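## Task

Take plate K83 out of plate nest N1 and set it on the block of real-time cycler Q1, lying flat within the block's locators, its well A1 placed at the block corner labelled A1. Close Q1's lid over the plate by pressing the LID key. Q1 is loose on the table and must finish in its original spot and orientation. Press START on Q1 so that a run is active at the end; an active run is worse than none if any required part is still wrong. Anything held in place only by the robot at the end does not count. Finish with the gripper open and the arm away from the items; resting against START or Q1's housing still counts as away.

## Robot and tools

ROBOT. One arm: a 7-joint Franka FR3 carrying a Robotiq 2F-140 two-finger gripper, with one camera, cam_wrist (896x504), mounted on the hand. The fingers extend along the gripper's +z axis and close along its y axis.

FRAME. Positions are in the scene frame, in metres: origin on the tabletop under the arm base, +z up, +y to the left when facing along +x. The arm base may be slightly tilted. Each result reports end_effector_position (the point between the pads when closed) and end_effector_quat_wxyz. The reported hand position can be off, more so at long reach. Fingertips stick out about 33 mm past that point when closed and about 9 mm when wide open; while closing they travel roughly 24 mm further from the arm, so keep that clearance above surfaces.

execute_actions. Argument actions is a list holding at most one item. Empty list: no motion, returns the state and camera pictures. An action item is {"rows": [...], "steps": n}: rows holds 1 to 15 rows, steps is 10 to 15 (15 if omitted); each row lasts one control step of 1/30 s and the final row is repeated to fill the step count. A wait item is {"steps": n} with n up to 300 and no rows. Optional pictures: true adds images to a non-empty call. A refused call moves nothing.

ROW LAYOUT. Each row is 10 numbers for the single arm, in this order: absolute target angles in radians for fr3_joint1 to fr3_joint7 (same convention as the Joint positions line), then gripper position, gripper force_limit, gripper speed, each of those three in [-1, 1]. Joint targets are places to go to, not offsets. Nominal ranges: joint1 -2.744..2.744, joint2 -1.784..1.784, joint3 -2.901..2.901, joint4 -3.042..-0.152, joint5 -2.807..2.807, joint6 0.544..4.517, joint7 -3.016..3.016. True ends may differ by up to 0.018 rad. A call is refused if a target exceeds a range end by more than 0.018 rad and is further out than that joint's last reported angle; targets past the real end get clipped to it and the result may say "joint sent to its limit" (possibly about an earlier action). Missing that line does not prove there is room left.

GRIPPER NUMBERS. position is absolute: +1 fully open (140 mm), pads touch near -0.8, -1 closes until blocked. force_limit: about 14 N at -1, 60 N at 0, 107 N at +1 (parts up to 40 mm wide). speed: about 30 mm/s at -1, 140 at 0, 250 at +1. To grasp, send -1 and confirm object_status is 2. object_status: 0 moving, 1 blocked while opening, 2 blocked while closing, 3 reached target or pads touching (a thin item may still be held). To squeeze harder while status is 2, raise force_limit and switch position between -1 and -0.98. position_measured is in counts, 3 open to 230 pads touching, not linear in mm.

MOTION LIMITS. Each step the commanded angle stays within a lead of the measured one: 0.248 rad for joints 1-4, 0.677 for joint5, 0.715 for joint6, 1.54 for joint7. If the targets would move the pinch point more than 70 mm from where it is, all are scaled back. Distant targets therefore take several calls. Each result is taken 10 steps before its action ends; those steps run afterward, and the arm keeps heading for the last row sent until it nearly stops or a step is HELD; only a new action makes it continue or press further.

RESULT LINES. Joint positions and Joint velocities (rad, rad/s, column order). "joint command not followed": a clearance check altered or blocked targets (mounting blocks and posts count as arm). HELD: on that step your row was not fully sent. MOTOR HOT warns of heating from holding loads; OVER-TEMPERATURE FAULT means brakes set until cooled. Torque fault (contact torque reaching 85 N m on joints 1-4 or 11 N m on joints 5-7) or force fault (outside force reaching 85 N on arm, tool or payload, weight included) halts the arm 10 s and drops the rest of the call.

zoom_image: camera "cam_wrist", region [x0, y0, x1, y1] in pixels of its latest image, origin top-left, at most 504x504. Gives a finer close-up, no motion.

read_manual: optional section "licences"; returns licence text only.

finished_scene: scene = the current scene's number.

CALIBRATION. cam_wrist pinhole+radial, K=[[316,0,445.772],[0,316,252.955],[0,0,1]], D=[0.227556, 0.00799353, 0, 0, 0.0000250754, 0.280943, 0.014651, 0.000101611]; its pose follows the reported joints. Expect small errors (about 0.5% focal, 1.5 px centre, 0.5 degrees and 2.5 mm pose).

CYCLER Q1. Facing it, the upper front keys from left are CLEAR, START, LID, STOP. LID toggles the lid; LID and START do nothing while the lid is mid-travel. If the lid hits something it stops and the lamp turns red; then only CLEAR works, which frees and opens it. A blue lamp means a run is active. On labelled plates well A1 sits at the labelled short end, in the corner away from the labelled long side.

AVOID. Knocking anything off the table (ends the scene), shifting or rotating Q1, dropping or slamming the plate, hard hits or heavy pushes, and faults. Loose items may get nudged by occasional disturbances, so recheck before finishing.

Each tool is called after "Request:" by a JSON object that holds its "api" and its "payload".

## Session

Request:
{"api": "execute_actions", "payload": {"actions": []}}

Scene clock: 0.00 s of 10800.00 s.
end_effector_position=(+0.4008, -0.3741, +0.3001) position_measured=3 object_status=3 end_effector_quat_wxyz=(-0.246, +0.782, -0.565, -0.096)
Joint positions: [-0.989  0.334  0.001 -1.669  0.391  1.62  -1.381]
Joint velocities: [-0.    -0.    -0.     0.001  0.001  0.001  0.002]

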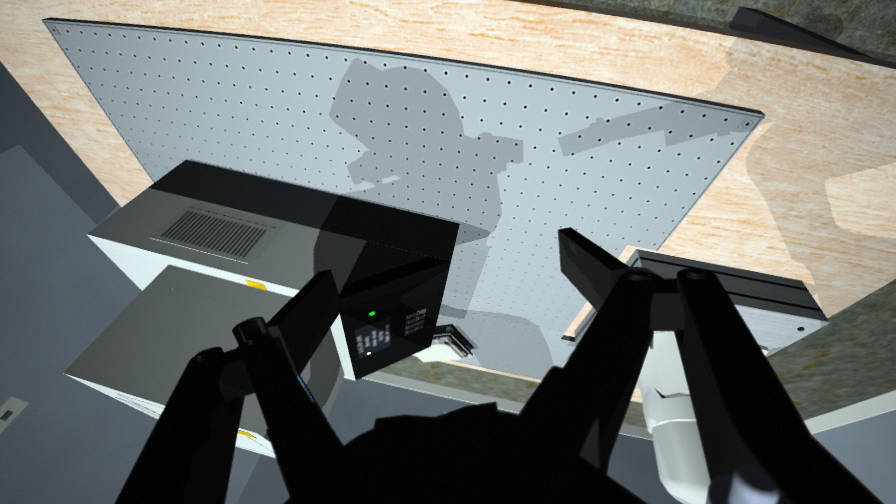

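Request:
{"api": "execute_actions", "payload": {"actions": [{"rows":[[0.2,-0.3,0,-1.8,0,1.5,1.57,1,0,0]]}]}}

Request:
{"api": "execute_actions", "payload": {"actions": [{"steps":150}], "pictures": true}}

Scene clock: 0.87 s of 10800.00 s.
end_effector_position=(+0.3859, -0.3143, +0.3417) position_measured=3 object_status=3 end_effector_quat_wxyz=(-0.107, +0.728, -0.659, -0.158)
Joint positions: [-0.805  0.159 -0.016 -1.762  0.19   1.574 -0.935]
Joint velocities: [ 1.227 -1.178  0.176 -0.188 -0.736 -0.22   2.452]
Steps of this call (steps 1 to 21: nothing new was sent; steps 22 to 26: the first 5 steps of this action). Readings (joint positions | what the end effector reports):
22: [-0.965 0.314 -0.014 -1.693 0.346 1.615 -1.297] | position_measured=3 object_status=3
23: [-0.930 0.277 -0.022 -1.722 0.293 1.601 -1.201] | position_measured=3 object_status=3
25: [-0.848 0.198 -0.020 -1.754 0.218 1.581 -1.020] | position_measured=3 object_status=3
26: the state above

Scene clock: 5.87 s of 10800.00 s.
end_effector_position=(+0.4371, +0.1014, +0.5367) position_measured=3 object_status=3 end_effector_quat_wxyz=(+0.006, -0.113, +0.994, -0.002)
Joint positions: [ 0.199 -0.299  0.001 -1.798  0.003  1.503  1.563]
Joint velocities: [ 0.001 -0.     0.    -0.002  0.001 -0.    -0.002]
Kept back: nothing.
Steps of this call (steps 1 to 10: the last 10 steps of your previous action; steps 11 to 75: the robot went on to your last target; steps 76 to 140: nothing new was sent; then 0.33 s passed at rest). Readings (joint positions | what the end effector reports):
1: [-0.762 0.119 -0.012 -1.768 0.167 1.568 -0.853] | position_measured=3 object_status=3
2: [-0.721 0.080 -0.009 -1.772 0.148 1.563 -0.773] | position_measured=3 object_status=3
4: [-0.639 0.004 -0.003 -1.778 0.117 1.554 -0.617] | position_measured=3 object_status=3
8: [-0.479 -0.141 0.002 -1.784 0.073 1.541 -0.303] | position_measured=3 object_status=3
140: the state above
The arm was judged still, so your last target was given up. Only a new action makes it travel on or press farther. Fingers that are still opening or closing keep moving.
camera_calibration (this result's frames):
cam_wrist: T_world_to_cam=[[-0.0700371, 0.997315, -0.0213917, -0.0583671], [0.947757, 0.0732164, 0.310477, -0.570369], [0.311209, 0.00147076, -0.95034, 0.56], [0, 0, 0, 1]] pos_world=[0.362206, 0.0991471, 0.708029]

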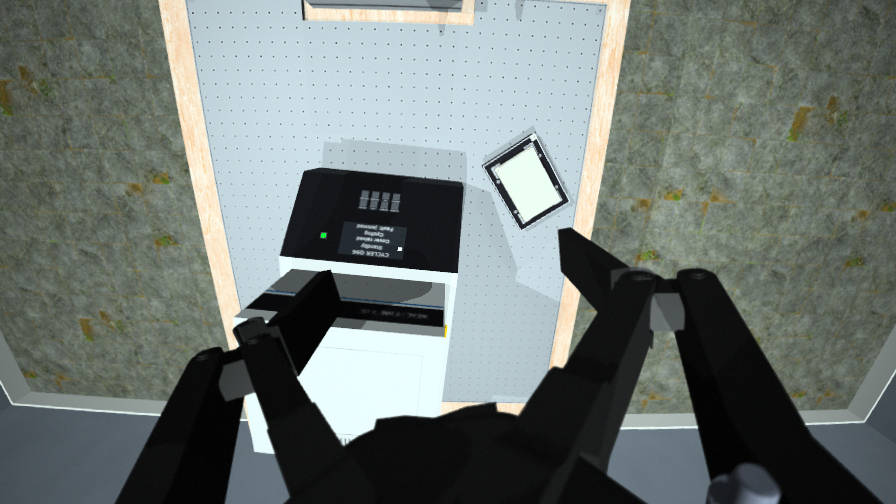

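Request:
{"api": "zoom_image", "payload": {"camera": "cam_wrist", "region": [230,110,610,350]}}

Region (230, 110, 610, 350) of cam_wrist's 896x504 image, scaled by 1.326, with more detail than that image has; it fills the top 318 rows of this view, and the rest is white.

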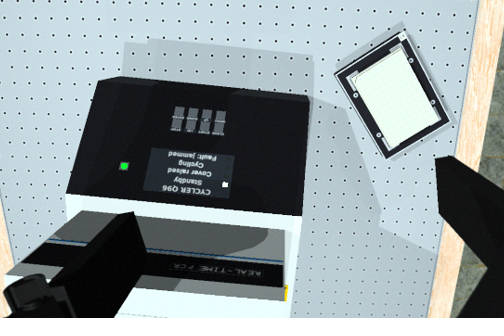

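Request:
{"api": "execute_actions", "payload": {"actions": [{"rows":[[-0.2,-0.3,0,-2.1,0,1.8,1.37,1,0,0]]}]}}

Request:
{"api": "execute_actions", "payload": {"actions": [{"steps":60}], "pictures": true}}

Request:
{"api": "zoom_image", "payload": {"camera": "cam_wrist", "region": [250,100,650,400]}}

Scene clock: 7.20 s of 10800.00 s.
end_effector_position=(+0.4442, +0.0368, +0.4814) position_measured=3 object_status=3 end_effector_quat_wxyz=(-0.012, -0.059, +0.998, -0.003)
Joint positions: [ 0.042 -0.308  0.013 -1.945  0.005  1.605  1.526]
Joint velocities: [-1.05   0.089 -0.077 -0.82  -0.005  0.485 -0.217]
Steps of this call (steps 1 to 35: nothing new was sent; steps 36 to 40: the first 5 steps of this action). Readings (joint positions | what the end effector reports):
36: [0.176 -0.306 0.012 -1.821 0.005 1.527 1.556] | position_measured=3 object_status=3
37: [0.146 -0.311 0.015 -1.852 0.005 1.549 1.548] | position_measured=3 object_status=3
39: [0.079 -0.310 0.014 -1.916 0.005 1.587 1.533] | position_measured=3 object_status=3
40: the state above

Scene clock: 9.20 s of 10800.00 s.
end_effector_position=(+0.4549, -0.0822, +0.4211) position_measured=3 object_status=3 end_effector_quat_wxyz=(+0.003, -0.006, +1.000, -0.002)
Joint positions: [-0.199 -0.299 -0.001 -2.098  0.001  1.797  1.377]
Joint velocities: [ 0.001 -0.001  0.002  0.001  0.002  0.    -0.001]
Kept back: nothing.
Steps of this call (steps 1 to 10: the last 10 steps of your previous action; steps 11 to 45: the robot went on to your last target; steps 46 to 60: nothing new was sent). Readings (joint positions | what the end effector reports):
1: [0.004 -0.305 0.012 -1.971 0.005 1.622 1.518] | position_measured=3 object_status=3
2: [-0.035 -0.303 0.011 -1.997 0.005 1.641 1.510] | position_measured=3 object_status=3
4: [-0.113 -0.300 0.007 -2.046 0.004 1.684 1.487] | position_measured=3 object_status=3
8: [-0.192 -0.294 -0.009 -2.093 0.001 1.744 1.448] | position_measured=3 object_status=3
60: the state above
The arm was judged still, so your last target was given up. Only a new action makes it travel on or press farther. Fingers that are still opening or closing keep moving.
camera_calibration (this result's frames):
cam_wrist: T_world_to_cam=[[0.143673, 0.989407, -0.0207737, 0.0252994], [0.943044, -0.130516, 0.305995, -0.550641], [0.300043, -0.0635539, -0.951806, 0.445156], [0, 0, 0, 1]] pos_world=[0.382078, -0.0686076, 0.592721]

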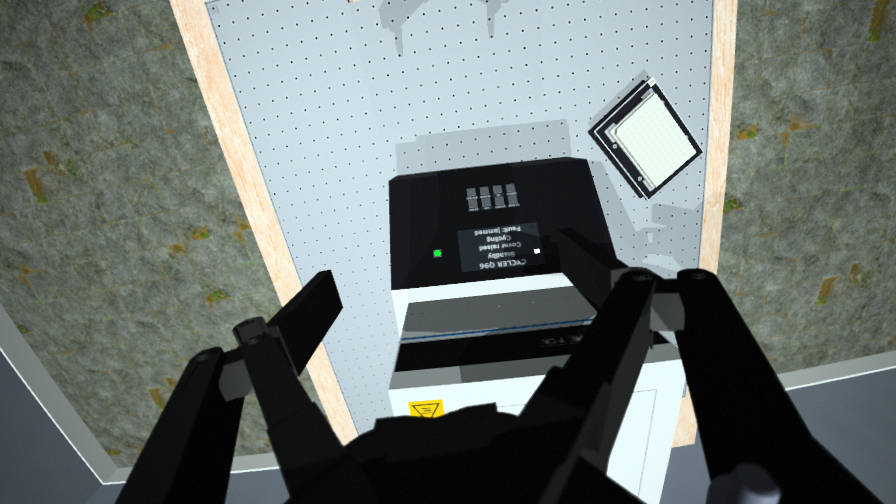

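Region (250, 100, 650, 400) of cam_wrist's 896x504 image, scaled by 1.260, with more detail than that image has; it fills the top 378 rows of this view, and the rest is white.

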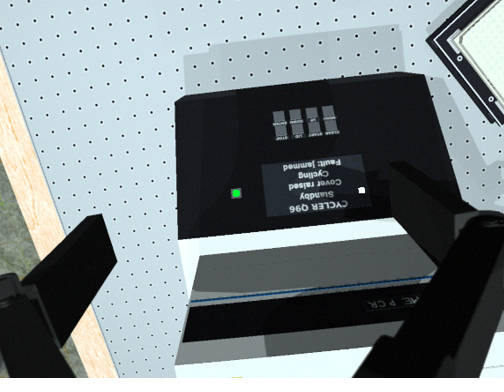

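Request:
{"api": "execute_actions", "payload": {"actions": [{"rows":[[-0.089,-0.169,0,-2.477,0,2.308,1.49,-1,0,0]]}]}}

Request:
{"api": "execute_actions", "payload": {"actions": [{"steps":50}], "pictures": true}}

Scene clock: 10.73 s of 10800.00 s.
end_effector_position=(+0.4594, -0.0576, +0.3371) position_measured=32 object_status=0 end_effector_quat_wxyz=(-0.009, -0.022, +1.000, +0.000)
Joint positions: [-0.142 -0.243 -0.004 -2.254  0.001  1.982  1.399]
Joint velocities: [ 0.307  0.457  0.042 -1.198  0.     0.938  0.134]
Steps of this call (steps 1 to 41: nothing new was sent; steps 42 to 46: the first 5 steps of this action). Readings (joint positions | what the end effector reports):
42: [-0.190 -0.298 -0.005 -2.115 0.001 1.834 1.381] | position_measured=3 object_status=0
43: [-0.178 -0.288 -0.007 -2.144 0.001 1.874 1.385] | position_measured=9 object_status=0
45: [-0.153 -0.258 -0.006 -2.214 0.001 1.947 1.394] | position_measured=24 object_status=0
46: the state above

Scene clock: 12.40 s of 10800.00 s.
end_effector_position=(+0.4525, -0.0312, +0.2291) position_measured=233 object_status=3 end_effector_quat_wxyz=(+0.003, -0.008, +1.000, -0.002)
Joint positions: [-0.09  -0.168  0.001 -2.476  0.001  2.305  1.483]
Joint velocities: [-0.001 -0.002 -0.     0.    -0.    -0.001  0.001]
Kept back: nothing.
Steps of this call (steps 1 to 10: the last 10 steps of your previous action; steps 11 to 45: the robot went on to your last target; steps 46 to 50: nothing new was sent). Readings (joint positions | what the end effector reports):
1: [-0.131 -0.229 -0.004 -2.296 0.001 2.017 1.404] | position_measured=39 object_status=0
2: [-0.121 -0.214 -0.003 -2.340 0.001 2.058 1.410] | position_measured=47 object_status=0
4: [-0.103 -0.183 -0.001 -2.421 0.001 2.135 1.424] | position_measured=62 object_status=0
8: [-0.091 -0.162 0.001 -2.475 0.001 2.223 1.445] | position_measured=92 object_status=0
50: the state above
The arm was judged still, so your last target was given up. Only a new action makes it travel on or press farther. Fingers that are still opening or closing keep moving.
camera_calibration (this result's frames):
cam_wrist: T_world_to_cam=[[0.138764, 0.990079, -0.0220772, -0.0261986], [0.944121, -0.125527, 0.304759, -0.482968], [0.298964, -0.0631331, -0.952174, 0.267047], [0, 0, 0, 1]] pos_world=[0.379778, -0.0178274, 0.400886]

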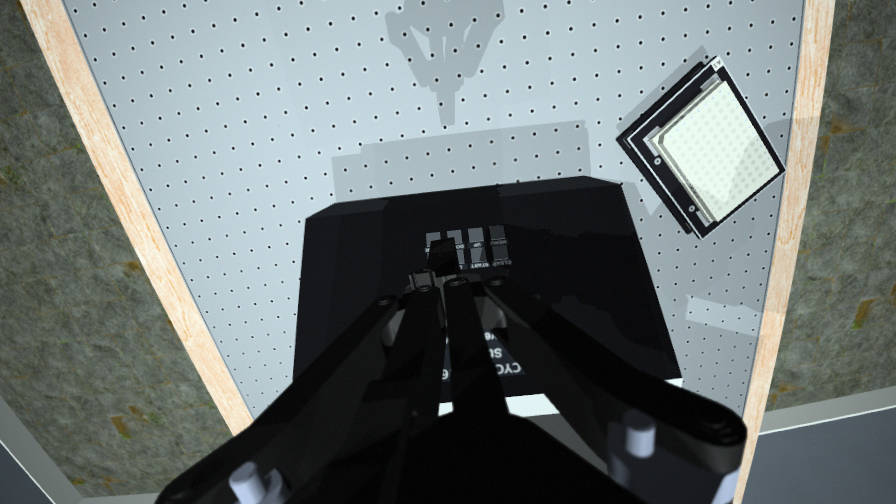

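Request:
{"api": "execute_actions", "payload": {"actions": [{"rows":[[-0.066,-0.093,0,-2.513,0,2.42,1.51,-1,0,0]]}]}}

Request:
{"api": "execute_actions", "payload": {"actions": [{"steps":25}], "pictures": true}}

Request:
{"api": "zoom_image", "payload": {"camera": "cam_wrist", "region": [350,200,550,320]}}

Scene clock: 12.97 s of 10800.00 s.
end_effector_position=(+0.4448, -0.0223, +0.1918) position_measured=233 object_status=3 end_effector_quat_wxyz=(-0.012, -0.013, +1.000, -0.001)
Joint positions: [-0.07  -0.101  0.    -2.508  0.001  2.374  1.492]
Joint velocities: [ 0.053  0.225  0.005 -0.148  0.001  0.22   0.039]
Steps of this call (steps 1 to 12: nothing new was sent; steps 13 to 17: the first 5 steps of this action). Readings (joint positions | what the end effector reports):
13: [-0.086 -0.159 -0.001 -2.479 0.001 2.324 1.485] | position_measured=233 object_status=3
14: [-0.080 -0.141 -0.001 -2.485 0.001 2.342 1.487] | position_measured=233 object_status=3
16: [-0.072 -0.111 -0.000 -2.502 0.001 2.366 1.490] | position_measured=233 object_status=3
17: the state above

Scene clock: 13.80 s of 10800.00 s.
end_effector_position=(+0.4532, -0.0215, +0.1890) position_measured=233 object_status=3 end_effector_quat_wxyz=(+0.002, -0.009, +1.000, -0.002)
Joint positions: [-0.067 -0.092  0.    -2.514  0.001  2.416  1.503]
Joint velocities: [ 0.    -0.    -0.001  0.001  0.001  0.002  0.003]
Kept back: nothing.
Steps of this call (steps 1 to 10: the last 10 steps of your previous action; steps 11 to 25: the robot went on to your last target). Readings (joint positions | what the end effector reports):
1: [-0.069 -0.096 0.000 -2.512 0.001 2.381 1.493] | position_measured=233 object_status=3
2: [-0.068 -0.093 0.000 -2.513 0.001 2.386 1.494] | position_measured=233 object_status=3
4: [-0.067 -0.092 0.000 -2.514 0.001 2.396 1.496] | position_measured=233 object_status=3
8: [-0.067 -0.092 0.000 -2.514 0.001 2.407 1.498] | position_measured=233 object_status=3
25: the state above
camera_calibration (this result's frames):
cam_wrist: T_world_to_cam=[[0.136724, 0.990362, -0.0221404, -0.0358085], [0.944654, -0.12362, 0.303885, -0.470264], [0.298219, -0.0624634, -0.952451, 0.229643], [0, 0, 0, 1]] pos_world=[0.380649, -0.00832657, 0.360837]

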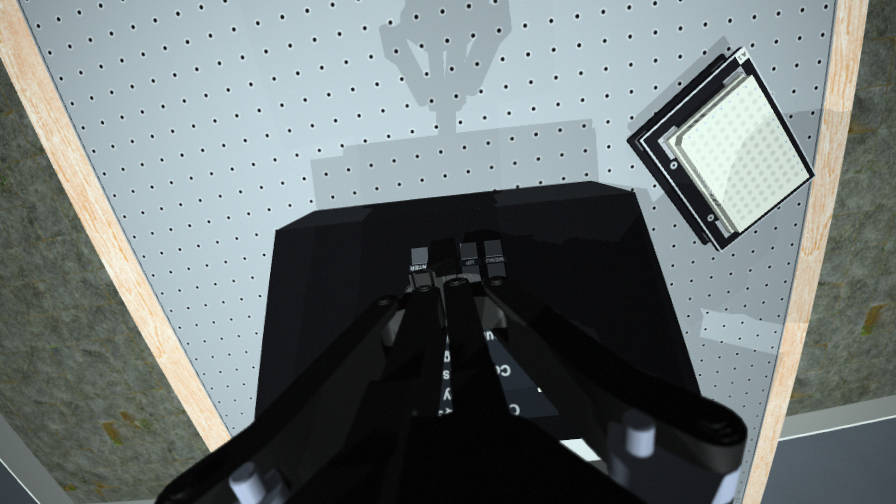

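Region (350, 200, 550, 320) of cam_wrist's 896x504 image, scaled by 2.520, with more detail than that image has; it fills the top 302 rows of this view, and the rest is white.

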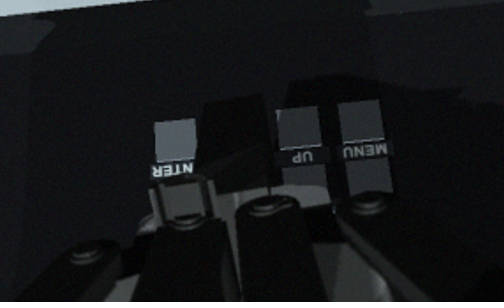

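Aligned. Descend slowly.

Request:
{"api": "execute_actions", "payload": {"actions": [{"rows":[[-0.066,-0.073,0,-2.522,0,2.449,1.51,-1,0,0]]}]}}

Request:
{"api": "execute_actions", "payload": {"actions": [{"steps":25}], "pictures": true}}

Scene clock: 14.23 s of 10800.00 s.
end_effector_position=(+0.4521, -0.0215, +0.1810) position_measured=233 object_status=3 end_effector_quat_wxyz=(+0.000, -0.009, +1.000, -0.002)
Joint positions: [-0.067 -0.076  0.    -2.52   0.001  2.435  1.503]
Joint velocities: [-0.001  0.052  0.001 -0.029 -0.001  0.058 -0.001]
Steps of this call (steps 1 to 8: the robot went on to your last target; steps 9 to 13: the first 5 steps of this action). Readings (joint positions | what the end effector reports):
9: [-0.067 -0.090 0.000 -2.514 0.001 2.421 1.503] | position_measured=233 object_status=3
10: [-0.067 -0.086 0.000 -2.515 0.001 2.426 1.503] | position_measured=233 object_status=3
12: [-0.067 -0.079 0.000 -2.518 0.001 2.432 1.503] | position_measured=233 object_status=3
13: the state above

Scene clock: 15.07 s of 10800.00 s.
end_effector_position=(+0.4545, -0.0216, +0.1805) position_measured=233 object_status=3 end_effector_quat_wxyz=(+0.004, -0.009, +1.000, -0.003)
Joint positions: [-0.067 -0.074  0.    -2.521  0.001  2.446  1.503]
Joint velocities: [-0.     0.    -0.     0.001 -0.001 -0.    -0.001]
Kept back: nothing.
Steps of this call (steps 1 to 10: the last 10 steps of your previous action; steps 11 to 25: the robot went on to your last target). Readings (joint positions | what the end effector reports):
1: [-0.067 -0.075 0.000 -2.520 0.001 2.436 1.503] | position_measured=233 object_status=3
2: [-0.067 -0.074 0.000 -2.521 0.001 2.438 1.503] | position_measured=233 object_status=3
4: [-0.067 -0.074 0.000 -2.521 0.001 2.440 1.503] | position_measured=233 object_status=3
8: [-0.067 -0.074 0.000 -2.521 0.001 2.443 1.503] | position_measured=233 object_status=3
25: the state above
camera_calibration (this result's frames):
cam_wrist: T_world_to_cam=[[0.137509, 0.990261, -0.0217922, -0.0364997], [0.943302, -0.124215, 0.307817, -0.468999], [0.302112, -0.0628844, -0.951196, 0.219184], [0, 0, 0, 1]] pos_world=[0.381209, -0.00832911, 0.352057]

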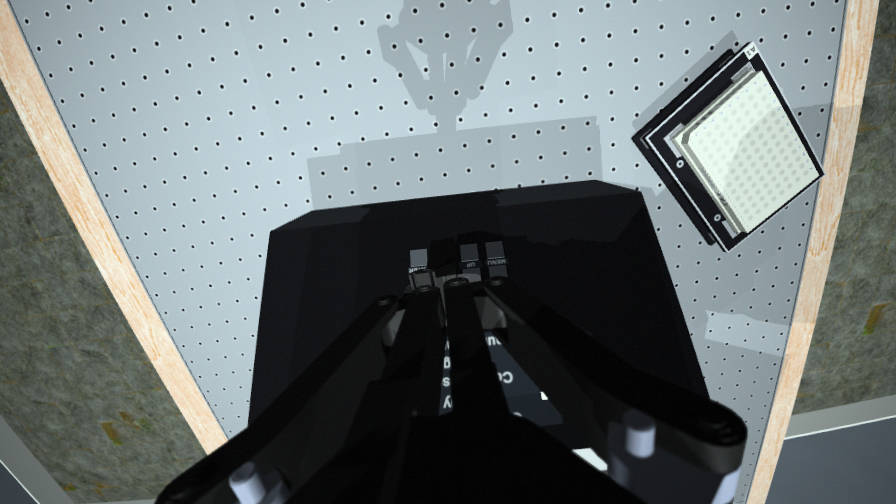

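Request:
{"api": "execute_actions", "payload": {"actions": [{"rows":[[-0.066,-0.057,0,-2.529,0,2.472,1.51,-1,0,0]]}]}}

Request:
{"api": "execute_actions", "payload": {"actions": [{"steps":25}], "pictures": true}}

Scene clock: 15.43 s of 10800.00 s.
end_effector_position=(+0.4523, -0.0216, +0.1731) position_measured=233 object_status=3 end_effector_quat_wxyz=(+0.001, -0.009, +1.000, -0.002)
Joint positions: [-0.067 -0.06   0.    -2.527  0.001  2.46   1.503]
Joint velocities: [-0.     0.047  0.001 -0.029  0.001  0.044 -0.   ]
Steps of this call (steps 1 to 6: the robot went on to your last target; steps 7 to 11: the first 5 steps of this action). Readings (joint positions | what the end effector reports):
7: [-0.067 -0.072 0.000 -2.521 0.001 2.450 1.503] | position_measured=233 object_status=3
8: [-0.067 -0.068 0.000 -2.522 0.001 2.453 1.503] | position_measured=233 object_status=3
10: [-0.067 -0.062 0.000 -2.525 0.001 2.458 1.503] | position_measured=233 object_status=3
11: the state above

Scene clock: 16.27 s of 10800.00 s.
end_effector_position=(+0.4541, -0.0217, +0.1725) position_measured=233 object_status=3 end_effector_quat_wxyz=(+0.004, -0.009, +1.000, -0.003)
Joint positions: [-0.067 -0.058  0.    -2.528  0.001  2.469  1.503]
Joint velocities: [-0.001  0.001  0.001  0.001 -0.    -0.001  0.   ]
Kept back: nothing.
Steps of this call (steps 1 to 10: the last 10 steps of your previous action; steps 11 to 15: the robot went on to your last target; steps 16 to 25: nothing new was sent). Readings (joint positions | what the end effector reports):
1: [-0.067 -0.059 0.000 -2.527 0.001 2.461 1.503] | position_measured=233 object_status=3
2: [-0.067 -0.058 0.000 -2.528 0.001 2.462 1.503] | position_measured=233 object_status=3
4: [-0.067 -0.058 0.000 -2.528 0.001 2.464 1.503] | position_measured=233 object_status=3
8: [-0.067 -0.058 0.000 -2.528 0.001 2.467 1.503] | position_measured=233 object_status=3
25: the state above
The arm was judged still, so your last target was given up. Only a new action makes it travel on or press farther. Fingers that are still opening or closing keep moving.
camera_calibration (this result's frames):
cam_wrist: T_world_to_cam=[[0.137547, 0.990255, -0.0218007, -0.0366173], [0.943267, -0.124241, 0.307915, -0.466168], [0.302206, -0.0629166, -0.951164, 0.211644], [0, 0, 0, 1]] pos_world=[0.380798, -0.00834097, 0.34405]

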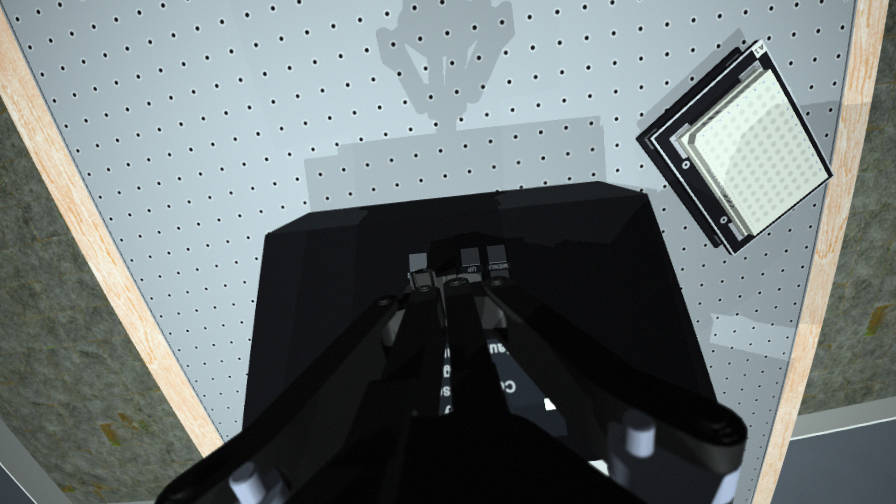

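Request:
{"api": "execute_actions", "payload": {"actions": [{"rows":[[-0.066,-0.041,0,-2.536,0,2.495,1.51,-1,0,0]]}]}}

Request:
{"api": "execute_actions", "payload": {"actions": [{"steps":25}], "pictures": true}}

Scene clock: 16.67 s of 10800.00 s.
end_effector_position=(+0.4529, -0.0216, +0.1668) position_measured=233 object_status=3 end_effector_quat_wxyz=(+0.003, -0.009, +1.000, -0.002)
Joint positions: [-0.067 -0.047  0.    -2.532  0.001  2.482  1.503]
Joint velocities: [ 0.001 -0.01   0.    -0.01  -0.     0.001  0.001]
Steps of this call (steps 1 to 7: nothing new was sent; steps 8 to 12: the first 5 steps of this action). Readings (joint positions | what the end effector reports):
8: [-0.067 -0.056 0.000 -2.528 0.001 2.473 1.503] | position_measured=233 object_status=3
9: [-0.067 -0.052 0.000 -2.529 0.001 2.476 1.503] | position_measured=233 object_status=3
11: [-0.067 -0.047 0.000 -2.532 0.001 2.481 1.503] | position_measured=233 object_status=3
12: the state above

Scene clock: 17.50 s of 10800.00 s.
end_effector_position=(+0.4528, -0.0216, +0.1668) position_measured=233 object_status=3 end_effector_quat_wxyz=(+0.003, -0.009, +1.000, -0.002)
Joint positions: [-0.067 -0.047  0.    -2.532  0.001  2.482  1.504]
Joint velocities: [-0.     0.    -0.    -0.     0.     0.001  0.   ]
Kept back: nothing.
Steps of this call (steps 1 to 10: the last 10 steps of your previous action; steps 11 to 15: the robot went on to your last target; steps 16 to 25: nothing new was sent). Readings (joint positions | what the end effector reports):
1: [-0.067 -0.047 0.000 -2.532 0.001 2.482 1.503] | position_measured=233 object_status=3
2: [-0.067 -0.047 0.000 -2.532 0.001 2.482 1.504] | position_measured=233 object_status=3
4: [-0.067 -0.047 0.000 -2.532 0.001 2.482 1.504] | position_measured=233 object_status=3
8: [-0.067 -0.047 0.000 -2.532 0.001 2.482 1.504] | position_measured=233 object_status=3
25: the state above
The arm was judged still, so your last target was given up. Only a new action makes it travel on or press farther. Fingers that are still opening or closing keep moving.
camera_calibration (this result's frames):
cam_wrist: T_world_to_cam=[[0.137931, 0.990197, -0.0220418, -0.0367457], [0.944016, -0.124699, 0.305426, -0.463174], [0.299683, -0.0629354, -0.951961, 0.207824], [0, 0, 0, 1]] pos_world=[0.380031, -0.00829234, 0.338496]

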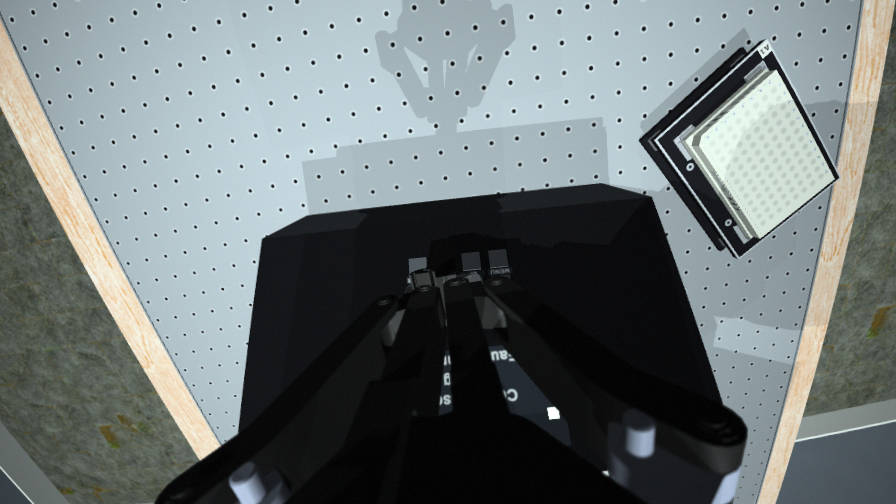

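Contact. Rise and look (seek the plate's labels too).

Request:
{"api": "execute_actions", "payload": {"actions": [{"rows":[[-0.066,-0.169,0,-2.477,0,2.308,1.51,-1,0,0]]}]}}

Request:
{"api": "execute_actions", "payload": {"actions": [{"rows":[[-0.066,-0.5,0,-2.3,0,1.95,1.51,-1,0,0]]}]}}

Request:
{"api": "execute_actions", "payload": {"actions": [{"steps":90}], "pictures": true}}

Scene clock: 18.17 s of 10800.00 s.
end_effector_position=(+0.4706, -0.0221, +0.2281) position_measured=233 object_status=3 end_effector_quat_wxyz=(+0.030, -0.009, +1.000, -0.004)
Joint positions: [-0.067 -0.156  0.    -2.482  0.001  2.377  1.504]
Joint velocities: [-0.002 -0.37  -0.001  0.224  0.001 -0.332  0.001]
Steps of this call (steps 1 to 15: nothing new was sent; steps 16 to 20: the first 5 steps of this action). Readings (joint positions | what the end effector reports):
16: [-0.067 -0.062 0.000 -2.529 0.001 2.452 1.504] | position_measured=233 object_status=3
17: [-0.067 -0.091 0.000 -2.518 0.001 2.424 1.504] | position_measured=233 object_status=3
19: [-0.067 -0.141 0.000 -2.491 0.001 2.389 1.504] | position_measured=233 object_status=3
20: the state above

Scene clock: 18.67 s of 10800.00 s.
end_effector_position=(+0.4759, -0.0218, +0.3228) position_measured=233 object_status=3 end_effector_quat_wxyz=(+0.058, -0.009, +0.998, -0.006)
Joint positions: [-0.067 -0.311  0.    -2.394  0.001  2.19   1.504]
Joint velocities: [ 0.    -1.097  0.     0.554 -0.001 -0.668  0.001]
Steps of this call (steps 1 to 10: the last 10 steps of your previous action; steps 11 to 15: the first 5 steps of this action). Readings (joint positions | what the end effector reports):
11: [-0.067 -0.182 0.000 -2.468 0.001 2.291 1.504] | position_measured=233 object_status=3
12: [-0.067 -0.208 0.000 -2.451 0.001 2.262 1.504] | position_measured=233 object_status=3
14: [-0.067 -0.275 0.000 -2.412 0.001 2.213 1.504] | position_measured=233 object_status=3
15: the state above

Scene clock: 21.67 s of 10800.00 s.
end_effector_position=(+0.4460, -0.0197, +0.4298) position_measured=233 object_status=3 end_effector_quat_wxyz=(+0.082, -0.009, +0.997, -0.007)
Joint positions: [-0.067 -0.501  0.    -2.299  0.001  1.953  1.504]
Joint velocities: [-0.    -0.    -0.     0.     0.002 -0.     0.   ]
Kept back: nothing.
Steps of this call (steps 1 to 10: the last 10 steps of your previous action; steps 11 to 45: the robot went on to your last target; steps 46 to 90: nothing new was sent). Readings (joint positions | what the end effector reports):
1: [-0.067 -0.348 0.000 -2.375 0.001 2.164 1.504] | position_measured=233 object_status=3
2: [-0.067 -0.386 0.000 -2.356 0.001 2.135 1.504] | position_measured=233 object_status=3
4: [-0.067 -0.455 0.000 -2.320 0.001 2.079 1.504] | position_measured=233 object_status=3
8: [-0.067 -0.505 0.000 -2.294 0.001 2.015 1.504] | position_measured=233 object_status=3
90: the state above
The arm was judged still, so your last target was given up. Only a new action makes it travel on or press farther. Fingers that are still opening or closing keep moving.
camera_calibration (this result's frames):
cam_wrist: T_world_to_cam=[[0.138913, 0.990277, -0.00742033, -0.0386151], [0.883779, -0.120586, 0.452099, -0.572867], [0.446809, -0.0693605, -0.891937, 0.368851], [0, 0, 0, 1]] pos_world=[0.346846, -0.00525666, 0.587698]

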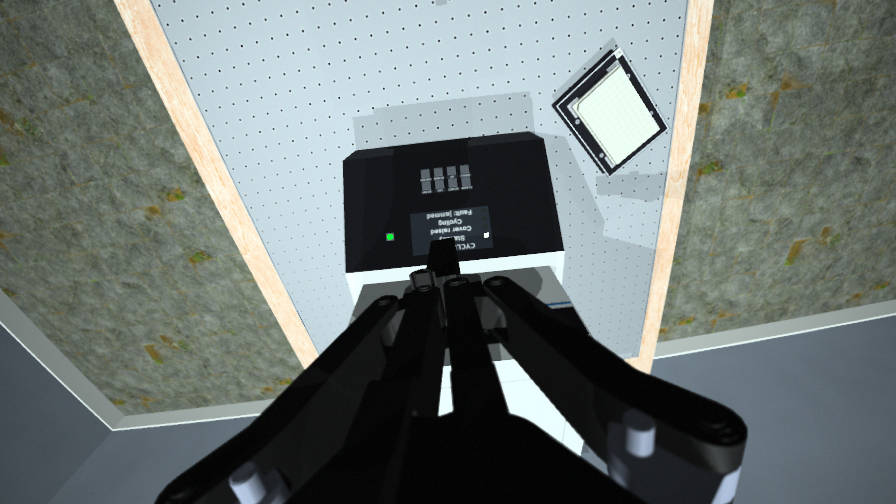

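Request:
{"api": "execute_actions", "payload": {"actions": [{"rows":[[-0.066,-0.15,0,-2.42,0,2.27,1.51,-1,0,0]]}]}}

Request:
{"api": "execute_actions", "payload": {"actions": [{"steps":50}]}}

Request:
{"api": "execute_actions", "payload": {"actions": [{"rows":[[-0.066,-0.072,0,-2.458,0,2.386,1.51,-1,0,0]]}]}}

Request:
{"api": "execute_actions", "payload": {"actions": [{"steps":30}]}}

Request:
{"api": "execute_actions", "payload": {"actions": [{"rows":[[-0.066,-0.035,0,-2.474,0,2.439,1.51,-1,0,0]]}]}}

Request:
{"api": "execute_actions", "payload": {"actions": [{"steps":25}], "pictures": true}}

Scene clock: 22.47 s of 10800.00 s.
end_effector_position=(+0.4598, -0.0208, +0.3465) position_measured=233 object_status=3 end_effector_quat_wxyz=(+0.038, -0.009, +0.999, -0.004)
Joint positions: [-0.067 -0.346  0.    -2.351  0.001  2.073  1.504]
Joint velocities: [-0.     1.215  0.001 -0.374  0.001  0.597 -0.002]
Steps of this call (steps 1 to 19: nothing new was sent; steps 20 to 24: the first 5 steps of this action). Readings (joint positions | what the end effector reports):
20: [-0.067 -0.489 0.000 -2.302 0.001 1.978 1.504] | position_measured=233 object_status=3
21: [-0.067 -0.460 0.000 -2.312 0.001 2.006 1.504] | position_measured=233 object_status=3
23: [-0.067 -0.386 0.000 -2.339 0.001 2.052 1.504] | position_measured=233 object_status=3
24: the state above

Scene clock: 24.13 s of 10800.00 s.
end_effector_position=(+0.4653, -0.0217, +0.2407) position_measured=233 object_status=3 end_effector_quat_wxyz=(+0.001, -0.009, +1.000, -0.002)
Joint positions: [-0.067 -0.149  0.    -2.422  0.001  2.267  1.504]
Joint velocities: [ 0.     0.002  0.     0.001  0.    -0.001 -0.001]
Kept back: nothing.
Steps of this call (steps 1 to 10: the last 10 steps of your previous action; steps 11 to 45: the robot went on to your last target; steps 46 to 50: nothing new was sent). Readings (joint positions | what the end effector reports):
1: [-0.067 -0.305 0.000 -2.364 0.001 2.096 1.504] | position_measured=233 object_status=3
2: [-0.067 -0.263 0.000 -2.378 0.001 2.121 1.504] | position_measured=233 object_status=3
4: [-0.067 -0.191 0.000 -2.405 0.001 2.167 1.504] | position_measured=233 object_status=3
8: [-0.067 -0.146 0.000 -2.425 0.001 2.218 1.504] | position_measured=233 object_status=3
50: the state above
The arm was judged still, so your last target was given up. Only a new action makes it travel on or press farther. Fingers that are still opening or closing keep moving.

Scene clock: 24.30 s of 10800.00 s.
end_effector_position=(+0.4587, -0.0216, +0.2018) position_measured=233 object_status=3 end_effector_quat_wxyz=(-0.012, -0.009, +1.000, -0.002)
Joint positions: [-0.067 -0.081  0.    -2.453  0.001  2.339  1.504]
Joint velocities: [-0.     0.238 -0.001 -0.152 -0.001  0.229  0.001]
Steps of this call (steps 1 to 5: the first 5 steps of this action). Readings (joint positions | what the end effector reports):
1: [-0.067 -0.140 0.000 -2.424 0.001 2.286 1.504] | position_measured=233 object_status=3
2: [-0.067 -0.122 0.000 -2.430 0.001 2.306 1.504] | position_measured=233 object_status=3
4: [-0.067 -0.090 0.000 -2.447 0.001 2.330 1.504] | position_measured=233 object_status=3
5: the state above

Scene clock: 25.30 s of 10800.00 s.
end_effector_position=(+0.4675, -0.0221, +0.1986) position_measured=233 object_status=3 end_effector_quat_wxyz=(+0.002, -0.009, +1.000, -0.002)
Joint positions: [-0.067 -0.071  0.    -2.459  0.001  2.383  1.504]
Joint velocities: [-0.    -0.    -0.001 -0.001 -0.002 -0.    -0.   ]
Kept back: nothing.
Steps of this call (steps 1 to 10: the last 10 steps of your previous action; steps 11 to 30: the robot went on to your last target). Readings (joint positions | what the end effector reports):
1: [-0.067 -0.075 0.000 -2.457 0.001 2.345 1.504] | position_measured=233 object_status=3
2: [-0.067 -0.072 0.000 -2.459 0.001 2.351 1.504] | position_measured=233 object_status=3
4: [-0.067 -0.071 0.000 -2.459 0.001 2.361 1.504] | position_measured=233 object_status=3
8: [-0.067 -0.071 0.000 -2.459 0.001 2.373 1.504] | position_measured=233 object_status=3
30: the state above
The arm was judged still, so your last target was given up. Only a new action makes it travel on or press farther. Fingers that are still opening or closing keep moving.

Scene clock: 25.47 s of 10800.00 s.
end_effector_position=(+0.4644, -0.0220, +0.1820) position_measured=233 object_status=3 end_effector_quat_wxyz=(-0.003, -0.009, +1.000, -0.002)
Joint positions: [-0.067 -0.04   0.    -2.471  0.001  2.415  1.504]
Joint velocities: [-0.001  0.106 -0.001 -0.06   0.     0.104  0.001]
Steps of this call (steps 1 to 5: the first 5 steps of this action). Readings (joint positions | what the end effector reports):
1: [-0.067 -0.067 0.000 -2.460 0.001 2.392 1.504] | position_measured=233 object_status=3
2: [-0.067 -0.058 0.000 -2.462 0.001 2.400 1.504] | position_measured=233 object_status=3
4: [-0.067 -0.044 0.000 -2.469 0.001 2.412 1.504] | position_measured=233 object_status=3
5: the state above

Scene clock: 26.30 s of 10800.00 s.
end_effector_position=(+0.4683, -0.0222, +0.1807) position_measured=233 object_status=3 end_effector_quat_wxyz=(+0.003, -0.009, +1.000, -0.002)
Joint positions: [-0.067 -0.036  0.    -2.473  0.001  2.435  1.504]
Joint velocities: [-0.001  0.002  0.001 -0.001  0.    -0.001  0.   ]
Kept back: nothing.
Steps of this call (steps 1 to 10: the last 10 steps of your previous action; steps 11 to 25: the robot went on to your last target). Readings (joint positions | what the end effector reports):
1: [-0.067 -0.037 0.000 -2.473 0.001 2.419 1.504] | position_measured=233 object_status=3
2: [-0.067 -0.036 0.000 -2.473 0.001 2.421 1.504] | position_measured=233 object_status=3
4: [-0.067 -0.036 0.000 -2.473 0.001 2.426 1.504] | position_measured=233 object_status=3
8: [-0.067 -0.036 0.000 -2.473 0.001 2.431 1.504] | position_measured=233 object_status=3
25: the state above
camera_calibration (this result's frames):
cam_wrist: T_world_to_cam=[[0.137769, 0.990221, -0.0219635, -0.0379222], [0.943873, -0.124535, 0.305934, -0.482068], [0.300207, -0.0628789, -0.951799, 0.216105], [0, 0, 0, 1]] pos_world=[0.395359, -0.00889438, 0.352337]

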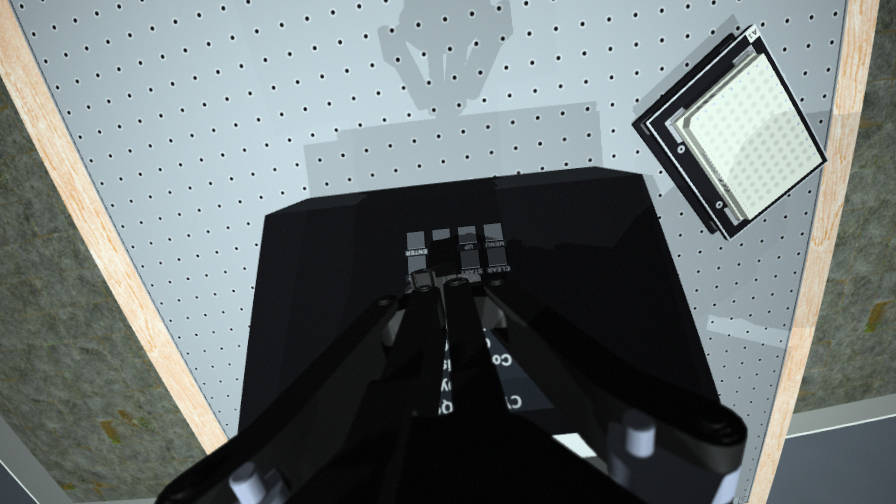

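Request:
{"api": "execute_actions", "payload": {"actions": [{"rows":[[-0.066,-0.017,0,-2.482,0,2.465,1.51,-1,0,0]]}]}}

Request:
{"api": "execute_actions", "payload": {"actions": [{"steps":25}]}}

Request:
{"api": "execute_actions", "payload": {"actions": [{"rows":[[-0.066,-0.169,0,-2.477,0,2.25,1.51,-1,0,0]]}]}}

Request:
{"api": "execute_actions", "payload": {"actions": [{"rows":[[-0.066,-0.6,0,-2.4,0,1.95,1.51,1,0,0]]}]}}

Request:
{"api": "execute_actions", "payload": {"actions": [{"steps":120}], "pictures": true}}

Scene clock: 26.83 s of 10800.00 s.
end_effector_position=(+0.4688, -0.0222, +0.1800) position_measured=233 object_status=3 end_effector_quat_wxyz=(+0.004, -0.009, +1.000, -0.003)
Joint positions: [-0.067 -0.034  0.    -2.474  0.001  2.439  1.504]
Joint velocities: [-0.    -0.001 -0.    -0.001 -0.     0.004  0.   ]
Steps of this call (steps 1 to 11: the robot went on to your last target; steps 12 to 16: the first 5 steps of this action). Readings (joint positions | what the end effector reports):
12: [-0.067 -0.034 0.000 -2.474 0.001 2.438 1.504] | position_measured=233 object_status=3
13: [-0.067 -0.034 0.000 -2.474 0.001 2.439 1.504] | position_measured=233 object_status=3
15: [-0.067 -0.034 0.000 -2.474 0.001 2.439 1.504] | position_measured=233 object_status=3
16: the state above

Scene clock: 27.67 s of 10800.00 s.
end_effector_position=(+0.4688, -0.0222, +0.1800) position_measured=233 object_status=3 end_effector_quat_wxyz=(+0.004, -0.009, +1.000, -0.003)
Joint positions: [-0.067 -0.034  0.    -2.474  0.001  2.439  1.504]
Joint velocities: [-0.001  0.002 -0.    -0.001  0.     0.001  0.001]
Kept back: nothing.
Steps of this call (steps 1 to 10: the last 10 steps of your previous action; steps 11 to 15: the robot went on to your last target; steps 16 to 25: nothing new was sent). Readings (joint positions | what the end effector reports):
1: [-0.067 -0.034 0.000 -2.474 0.001 2.439 1.504] | position_measured=233 object_status=3
2: [-0.067 -0.034 0.000 -2.474 0.001 2.439 1.504] | position_measured=233 object_status=3
4: [-0.067 -0.034 0.000 -2.474 0.001 2.439 1.504] | position_measured=233 object_status=3
8: [-0.067 -0.034 0.000 -2.474 0.001 2.439 1.504] | position_measured=233 object_status=3
25: the state above
The arm was judged still, so your last target was given up. Only a new action makes it travel on or press farther. Fingers that are still opening or closing keep moving.

Scene clock: 27.83 s of 10800.00 s.
end_effector_position=(+0.4578, -0.0214, +0.2255) position_measured=233 object_status=3 end_effector_quat_wxyz=(+0.007, -0.009, +1.000, -0.003)
Joint positions: [-0.067 -0.154  0.    -2.475  0.001  2.325  1.504]
Joint velocities: [ 0.001 -0.358  0.     0.079 -0.    -0.389  0.001]
Steps of this call (steps 1 to 5: the first 5 steps of this action). Readings (joint positions | what the end effector reports):
1: [-0.067 -0.053 0.000 -2.480 0.001 2.410 1.504] | position_measured=233 object_status=3
2: [-0.067 -0.087 0.000 -2.484 0.001 2.379 1.504] | position_measured=233 object_status=3
4: [-0.067 -0.139 0.000 -2.478 0.001 2.339 1.504] | position_measured=233 object_status=3
5: the state above

Scene clock: 28.33 s of 10800.00 s.
end_effector_position=(+0.4431, -0.0202, +0.3167) position_measured=204 object_status=0 end_effector_quat_wxyz=(+0.030, -0.009, +1.000, -0.004)
Joint positions: [-0.067 -0.36  -0.    -2.438  0.001  2.129  1.504]
Joint velocities: [-0.001 -1.427 -0.     0.284 -0.    -0.594  0.   ]
Steps of this call (steps 1 to 10: the last 10 steps of your previous action; steps 11 to 15: the first 5 steps of this action). Readings (joint positions | what the end effector reports):
11: [-0.067 -0.187 -0.000 -2.474 0.001 2.232 1.504] | position_measured=233 object_status=0
12: [-0.067 -0.224 -0.000 -2.469 0.001 2.200 1.504] | position_measured=231 object_status=0
14: [-0.067 -0.313 -0.000 -2.447 0.001 2.150 1.504] | position_measured=212 object_status=0
15: the state above

Scene clock: 32.33 s of 10800.00 s.
end_effector_position=(+0.4148, -0.0182, +0.4199) position_measured=3 object_status=3 end_effector_quat_wxyz=(+0.082, -0.009, +0.997, -0.007)
Joint positions: [-0.067 -0.601 -0.    -2.399  0.001  1.953  1.504]
Joint velocities: [-0.    -0.    -0.    -0.     0.001  0.    -0.002]
Kept back: nothing.
Steps of this call (steps 1 to 10: the last 10 steps of your previous action; steps 11 to 45: the robot went on to your last target; steps 46 to 110: nothing new was sent; then 0.33 s passed at rest). Readings (joint positions | what the end effector reports):
1: [-0.067 -0.409 -0.000 -2.429 0.001 2.109 1.504] | position_measured=196 object_status=0
2: [-0.067 -0.458 -0.000 -2.421 0.001 2.087 1.504] | position_measured=189 object_status=0
4: [-0.067 -0.546 -0.000 -2.404 0.001 2.046 1.504] | position_measured=174 object_status=0
8: [-0.067 -0.602 -0.000 -2.391 0.001 1.999 1.504] | position_measured=143 object_status=0
110: the state above
The arm was judged still, so your last target was given up. Only a new action makes it travel on or press farther. Fingers that are still opening or closing keep moving.
camera_calibration (this result's frames):
cam_wrist: T_world_to_cam=[[0.139015, 0.990263, -0.00737386, -0.0359276], [0.883905, -0.12072, 0.451817, -0.540572], [0.446528, -0.0693271, -0.89208, 0.374175], [0, 0, 0, 1]] pos_world=[0.315729, -0.00373948, 0.577768]

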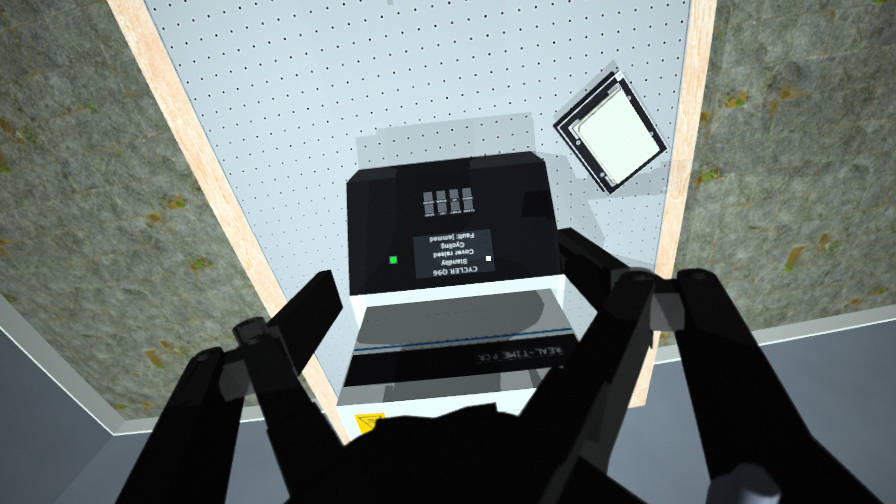

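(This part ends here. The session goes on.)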